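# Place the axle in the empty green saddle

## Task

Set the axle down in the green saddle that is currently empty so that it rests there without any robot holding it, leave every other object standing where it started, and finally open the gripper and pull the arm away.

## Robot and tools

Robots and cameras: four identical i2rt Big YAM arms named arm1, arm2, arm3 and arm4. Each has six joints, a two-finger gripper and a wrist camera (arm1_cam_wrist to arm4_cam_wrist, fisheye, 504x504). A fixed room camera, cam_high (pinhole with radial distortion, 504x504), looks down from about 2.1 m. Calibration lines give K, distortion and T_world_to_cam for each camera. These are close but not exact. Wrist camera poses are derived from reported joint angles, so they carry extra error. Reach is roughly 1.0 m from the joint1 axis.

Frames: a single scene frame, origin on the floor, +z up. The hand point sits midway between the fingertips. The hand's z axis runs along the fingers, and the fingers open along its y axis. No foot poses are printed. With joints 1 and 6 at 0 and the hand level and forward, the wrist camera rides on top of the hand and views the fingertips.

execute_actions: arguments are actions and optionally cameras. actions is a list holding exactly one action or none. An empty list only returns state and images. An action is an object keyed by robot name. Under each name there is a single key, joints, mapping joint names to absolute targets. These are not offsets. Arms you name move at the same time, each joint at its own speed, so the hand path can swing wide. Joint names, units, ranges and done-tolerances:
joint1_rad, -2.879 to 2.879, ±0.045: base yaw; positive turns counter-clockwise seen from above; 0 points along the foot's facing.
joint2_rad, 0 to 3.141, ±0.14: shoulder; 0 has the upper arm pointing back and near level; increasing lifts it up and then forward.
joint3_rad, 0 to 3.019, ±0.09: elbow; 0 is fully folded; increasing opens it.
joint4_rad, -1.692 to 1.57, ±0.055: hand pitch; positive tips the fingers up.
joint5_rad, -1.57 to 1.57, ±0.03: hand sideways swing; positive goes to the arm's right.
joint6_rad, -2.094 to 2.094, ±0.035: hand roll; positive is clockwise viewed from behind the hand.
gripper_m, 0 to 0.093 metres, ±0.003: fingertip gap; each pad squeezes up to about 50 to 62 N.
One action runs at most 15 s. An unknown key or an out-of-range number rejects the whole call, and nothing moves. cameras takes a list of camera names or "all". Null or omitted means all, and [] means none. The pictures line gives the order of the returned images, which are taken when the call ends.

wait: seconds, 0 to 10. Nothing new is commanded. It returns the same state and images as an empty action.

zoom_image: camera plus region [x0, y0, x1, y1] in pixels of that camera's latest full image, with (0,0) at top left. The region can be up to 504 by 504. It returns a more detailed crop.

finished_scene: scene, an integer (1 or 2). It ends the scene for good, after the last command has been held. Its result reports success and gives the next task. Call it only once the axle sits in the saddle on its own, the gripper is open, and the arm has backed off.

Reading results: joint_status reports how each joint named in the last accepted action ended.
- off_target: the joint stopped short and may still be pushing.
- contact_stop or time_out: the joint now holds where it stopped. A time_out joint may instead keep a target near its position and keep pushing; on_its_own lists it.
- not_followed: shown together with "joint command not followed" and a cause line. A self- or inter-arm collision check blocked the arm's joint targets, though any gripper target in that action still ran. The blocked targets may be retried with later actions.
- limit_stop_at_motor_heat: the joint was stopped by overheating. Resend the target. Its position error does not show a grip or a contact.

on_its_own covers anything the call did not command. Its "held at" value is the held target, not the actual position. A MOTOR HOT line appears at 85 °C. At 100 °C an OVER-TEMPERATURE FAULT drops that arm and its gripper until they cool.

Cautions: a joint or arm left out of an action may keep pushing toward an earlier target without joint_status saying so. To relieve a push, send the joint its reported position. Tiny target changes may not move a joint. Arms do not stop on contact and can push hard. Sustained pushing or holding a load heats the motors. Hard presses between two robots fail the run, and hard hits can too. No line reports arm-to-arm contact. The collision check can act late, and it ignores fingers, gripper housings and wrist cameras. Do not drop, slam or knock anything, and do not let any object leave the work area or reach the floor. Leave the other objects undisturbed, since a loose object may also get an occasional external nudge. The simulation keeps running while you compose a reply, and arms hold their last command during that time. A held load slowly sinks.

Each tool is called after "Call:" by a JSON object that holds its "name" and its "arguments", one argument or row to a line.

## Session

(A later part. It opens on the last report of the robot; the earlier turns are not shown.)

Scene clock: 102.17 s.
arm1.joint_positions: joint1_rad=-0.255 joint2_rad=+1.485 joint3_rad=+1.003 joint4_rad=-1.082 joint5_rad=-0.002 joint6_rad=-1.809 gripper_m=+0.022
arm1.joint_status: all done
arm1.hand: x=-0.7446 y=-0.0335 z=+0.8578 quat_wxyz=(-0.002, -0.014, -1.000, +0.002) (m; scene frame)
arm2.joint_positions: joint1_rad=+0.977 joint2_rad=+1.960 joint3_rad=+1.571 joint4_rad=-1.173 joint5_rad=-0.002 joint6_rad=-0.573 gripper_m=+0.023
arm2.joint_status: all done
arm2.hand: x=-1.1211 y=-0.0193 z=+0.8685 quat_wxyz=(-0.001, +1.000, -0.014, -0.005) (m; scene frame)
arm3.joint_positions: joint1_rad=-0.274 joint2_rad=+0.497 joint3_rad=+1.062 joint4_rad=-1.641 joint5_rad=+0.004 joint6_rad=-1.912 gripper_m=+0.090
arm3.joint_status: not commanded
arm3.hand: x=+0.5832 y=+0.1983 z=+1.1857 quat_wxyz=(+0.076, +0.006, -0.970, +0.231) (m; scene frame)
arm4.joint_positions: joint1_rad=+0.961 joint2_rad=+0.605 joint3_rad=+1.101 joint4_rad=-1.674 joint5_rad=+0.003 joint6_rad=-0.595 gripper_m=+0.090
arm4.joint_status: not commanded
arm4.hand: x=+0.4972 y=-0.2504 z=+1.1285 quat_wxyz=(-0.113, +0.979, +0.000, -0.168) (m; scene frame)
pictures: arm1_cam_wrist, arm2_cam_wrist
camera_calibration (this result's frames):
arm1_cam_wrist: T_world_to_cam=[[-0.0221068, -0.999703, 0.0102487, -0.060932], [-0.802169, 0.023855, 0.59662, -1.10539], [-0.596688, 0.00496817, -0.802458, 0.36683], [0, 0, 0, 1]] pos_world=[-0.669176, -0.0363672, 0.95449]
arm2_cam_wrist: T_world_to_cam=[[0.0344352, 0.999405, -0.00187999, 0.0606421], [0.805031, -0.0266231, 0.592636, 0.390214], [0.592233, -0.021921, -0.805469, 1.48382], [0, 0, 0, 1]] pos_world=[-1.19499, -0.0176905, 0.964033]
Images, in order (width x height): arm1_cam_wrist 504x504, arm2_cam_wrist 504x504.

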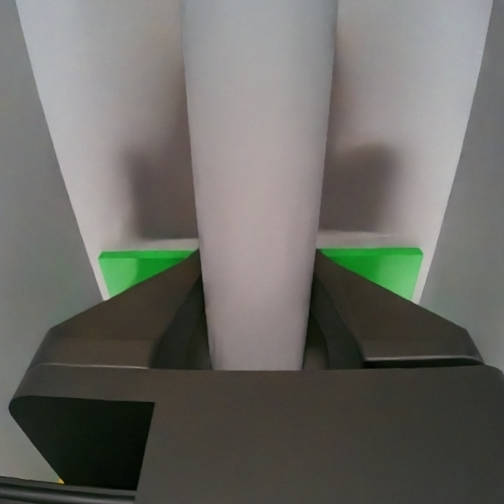

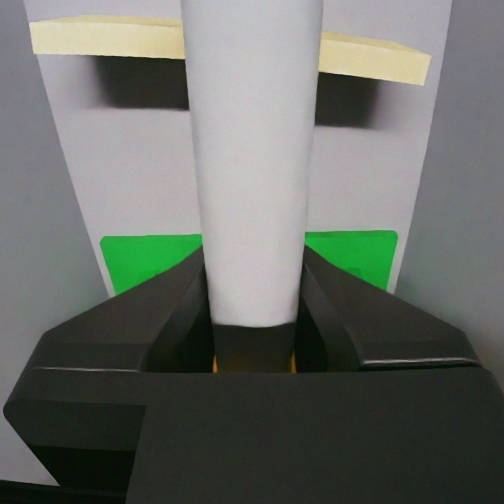

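Seated. Release and withdraw.

Call:
{"name": "execute_actions", "arguments": {
  "actions": [
    {"arm1":{"joints":{"gripper_m":0.07}},"arm2":{"joints":{"gripper_m":0.07}}}
  ],
  "cameras": []
}}

Call:
{"name": "execute_actions", "arguments": {
  "actions": [
    {"arm1":{"joints":{"joint2_rad":1.385,"joint3_rad":1.25,"joint4_rad":-1.39}},"arm2":{"joints":{"joint2_rad":1.885,"joint3_rad":1.79,"joint4_rad":-1.42}}}
  ],
  "cameras": []
}}

Call:
{"name": "execute_actions", "arguments": {
  "actions": [
    {"arm1":{"joints":{"joint2_rad":1.1,"joint3_rad":1.45,"joint4_rad":-1.6}},"arm2":{"joints":{"joint2_rad":1.5,"joint3_rad":1.9,"joint4_rad":-1.6}}}
  ],
  "cameras": []
}}

Call:
{"name": "execute_actions", "arguments": {
  "actions": [
    {"arm1":{"joints":{"joint2_rad":0.5,"joint3_rad":1.1}},"arm2":{"joints":{"joint2_rad":0.7,"joint3_rad":1.3}}}
  ]
}}

Scene clock: 103.13 s.
arm1.joint_positions: joint1_rad=-0.255 joint2_rad=+1.485 joint3_rad=+1.001 joint4_rad=-1.082 joint5_rad=-0.002 joint6_rad=-1.809 gripper_m=+0.070
arm1.joint_status: all done
arm1.hand: x=-0.7443 y=-0.0324 z=+0.8569 quat_wxyz=(-0.002, -0.014, -1.000, +0.001) (m; scene frame)
arm2.joint_positions: joint1_rad=+0.977 joint2_rad=+1.960 joint3_rad=+1.570 joint4_rad=-1.162 joint5_rad=-0.002 joint6_rad=-0.573 gripper_m=+0.070
arm2.joint_status: all done
arm2.hand: x=-1.1232 y=-0.0178 z=+0.8682 quat_wxyz=(-0.004, +1.000, -0.014, -0.009) (m; scene frame)
arm3.joint_positions: joint1_rad=-0.274 joint2_rad=+0.497 joint3_rad=+1.062 joint4_rad=-1.641 joint5_rad=+0.004 joint6_rad=-1.912 gripper_m=+0.090
arm3.joint_status: not commanded
arm3.hand: x=+0.5832 y=+0.1983 z=+1.1857 quat_wxyz=(+0.076, +0.006, -0.970, +0.231) (m; scene frame)
arm4.joint_positions: joint1_rad=+0.961 joint2_rad=+0.605 joint3_rad=+1.101 joint4_rad=-1.674 joint5_rad=+0.003 joint6_rad=-0.595 gripper_m=+0.090
arm4.joint_status: not commanded
arm4.hand: x=+0.4972 y=-0.2504 z=+1.1285 quat_wxyz=(-0.113, +0.979, +0.000, -0.168) (m; scene frame)
pictures: none
No camera images: the call's "cameras" was empty. Leave "cameras" out to get every camera's image.

Scene clock: 104.23 s.
arm1.joint_positions: joint1_rad=-0.255 joint2_rad=+1.377 joint3_rad=+1.227 joint4_rad=-1.377 joint5_rad=-0.002 joint6_rad=-1.809 gripper_m=+0.070
arm1.joint_status: all done
arm1.hand: x=-0.7468 y=-0.0405 z=+0.9795 quat_wxyz=(+0.003, -0.014, -1.000, +0.020) (m; scene frame)
arm2.joint_positions: joint1_rad=+0.977 joint2_rad=+1.867 joint3_rad=+1.758 joint4_rad=-1.410 joint5_rad=-0.002 joint6_rad=-0.573 gripper_m=+0.070
arm2.joint_status: all done
arm2.hand: x=-1.1257 y=-0.0160 z=+0.9899 quat_wxyz=(-0.013, +1.000, -0.014, -0.022) (m; scene frame)
arm3.joint_positions: joint1_rad=-0.274 joint2_rad=+0.497 joint3_rad=+1.062 joint4_rad=-1.641 joint5_rad=+0.004 joint6_rad=-1.912 gripper_m=+0.090
arm3.joint_status: not commanded
arm3.hand: x=+0.5832 y=+0.1983 z=+1.1857 quat_wxyz=(+0.076, +0.006, -0.970, +0.231) (m; scene frame)
arm4.joint_positions: joint1_rad=+0.961 joint2_rad=+0.605 joint3_rad=+1.101 joint4_rad=-1.674 joint5_rad=+0.003 joint6_rad=-0.595 gripper_m=+0.090
arm4.joint_status: not commanded
arm4.hand: x=+0.4972 y=-0.2504 z=+1.1285 quat_wxyz=(-0.113, +0.979, +0.000, -0.168) (m; scene frame)
pictures: none
No camera images: the call's "cameras" was empty. Leave "cameras" out to get every camera's image.

Scene clock: 105.80 s.
arm1.joint_positions: joint1_rad=-0.255 joint2_rad=+1.097 joint3_rad=+1.438 joint4_rad=-1.589 joint5_rad=-0.002 joint6_rad=-1.809 gripper_m=+0.070
arm1.joint_status: all done
arm1.hand: x=-0.7326 y=+0.0137 z=+1.1601 quat_wxyz=(+0.038, -0.014, -0.987, +0.154) (m; scene frame)
arm2.joint_positions: joint1_rad=+0.977 joint2_rad=+1.505 joint3_rad=+1.896 joint4_rad=-1.591 joint5_rad=-0.002 joint6_rad=-0.573 gripper_m=+0.070
arm2.joint_status: all done
arm2.hand: x=-1.0575 y=-0.0627 z=+1.2335 quat_wxyz=(-0.101, +0.983, -0.014, -0.155) (m; scene frame)
arm3.joint_positions: joint1_rad=-0.274 joint2_rad=+0.497 joint3_rad=+1.062 joint4_rad=-1.641 joint5_rad=+0.004 joint6_rad=-1.912 gripper_m=+0.090
arm3.joint_status: not commanded
arm3.hand: x=+0.5832 y=+0.1983 z=+1.1857 quat_wxyz=(+0.076, +0.006, -0.970, +0.231) (m; scene frame)
arm4.joint_positions: joint1_rad=+0.961 joint2_rad=+0.605 joint3_rad=+1.101 joint4_rad=-1.674 joint5_rad=+0.003 joint6_rad=-0.595 gripper_m=+0.090
arm4.joint_status: not commanded
arm4.hand: x=+0.4972 y=-0.2504 z=+1.1285 quat_wxyz=(-0.113, +0.979, +0.000, -0.168) (m; scene frame)
pictures: none
No camera images: the call's "cameras" was empty. Leave "cameras" out to get every camera's image.

Scene clock: 107.33 s.
arm1.joint_positions: joint1_rad=-0.255 joint2_rad=+0.493 joint3_rad=+1.100 joint4_rad=-1.590 joint5_rad=-0.002 joint6_rad=-1.809 gripper_m=+0.070
arm1.joint_status: all done
arm1.hand: x=-0.6862 y=+0.1846 z=+1.1502 quat_wxyz=(+0.070, -0.013, -0.958, +0.279) (m; scene frame)
arm2.joint_positions: joint1_rad=+0.977 joint2_rad=+0.693 joint3_rad=+1.306 joint4_rad=-1.594 joint5_rad=-0.002 joint6_rad=-0.573 gripper_m=+0.070
arm2.joint_status: all done
arm2.hand: x=-0.8235 y=-0.2234 z=+1.2440 quat_wxyz=(-0.160, +0.957, -0.013, -0.243) (m; scene frame)
arm3.joint_positions: joint1_rad=-0.274 joint2_rad=+0.497 joint3_rad=+1.062 joint4_rad=-1.641 joint5_rad=+0.004 joint6_rad=-1.912 gripper_m=+0.090
arm3.joint_status: not commanded
arm3.hand: x=+0.5832 y=+0.1983 z=+1.1857 quat_wxyz=(+0.076, +0.006, -0.970, +0.231) (m; scene frame)
arm4.joint_positions: joint1_rad=+0.961 joint2_rad=+0.605 joint3_rad=+1.101 joint4_rad=-1.674 joint5_rad=+0.003 joint6_rad=-0.595 gripper_m=+0.090
arm4.joint_status: not commanded
arm4.hand: x=+0.4972 y=-0.2504 z=+1.1285 quat_wxyz=(-0.113, +0.979, +0.000, -0.168) (m; scene frame)
pictures: arm1_cam_wrist, arm2_cam_wrist, arm3_cam_wrist, arm4_cam_wrist, cam_high
camera_calibration (this result's frames):
arm1_cam_wrist: T_world_to_cam=[[0.0195478, -0.840964, 0.540738, -0.455515], [-0.70812, 0.370165, 0.601286, -1.24297], [-0.705822, -0.394661, -0.588267, 0.387815], [0, 0, 0, 1]] pos_world=[-0.597539, 0.230088, 1.22183]
arm2_cam_wrist: T_world_to_cam=[[0.106605, 0.950089, 0.293202, -0.0635549], [0.981258, -0.148136, 0.123243, 0.624573], [0.160525, 0.274568, -0.948074, 1.49367], [0, 0, 0, 1]] pos_world=[-0.845864, -0.25721, 1.35777]
arm3_cam_wrist: T_world_to_cam=[[0.0550836, -0.899192, 0.434073, -0.369032], [-0.713241, 0.268797, 0.647329, -0.398524], [-0.698751, -0.345256, -0.626535, 1.34765], [0, 0, 0, 1]] pos_world=[0.677756, 0.240576, 1.26251]
arm4_cam_wrist: T_world_to_cam=[[0.0373099, 0.973702, 0.22475, -0.0278373], [0.953961, -0.101683, 0.282167, -0.812933], [0.2976, 0.203875, -0.932668, 1.08041], [0, 0, 0, 1]] pos_world=[0.455015, -0.275825, 1.2433]
Images, in order (width x height): arm1_cam_wrist 504x504, arm2_cam_wrist 504x504, arm3_cam_wrist 504x504, arm4_cam_wrist 504x504, cam_high 504x504.

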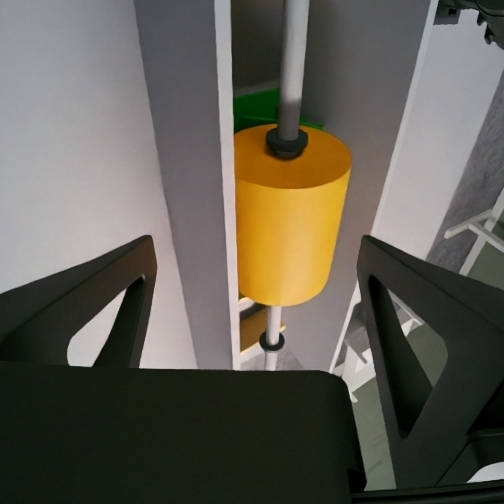

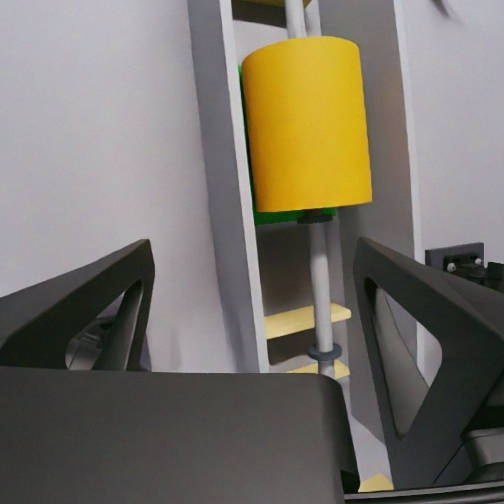

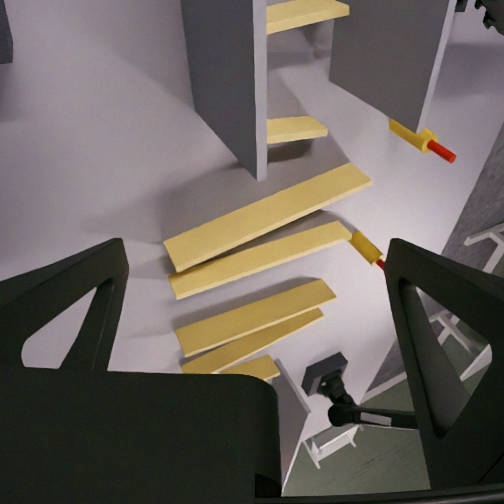

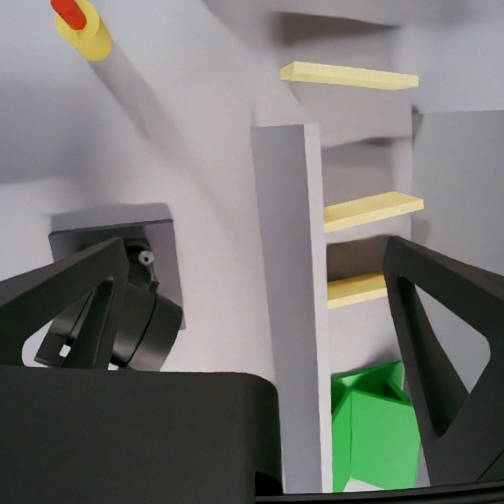

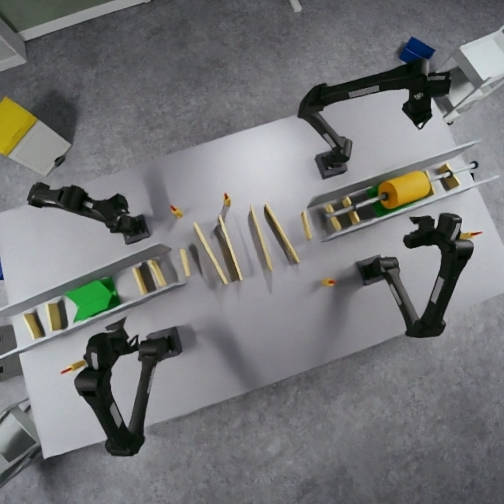

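Call:
{"name": "finished_scene", "arguments": {
  "scene": 1
}}

The scene is finished: the task was done.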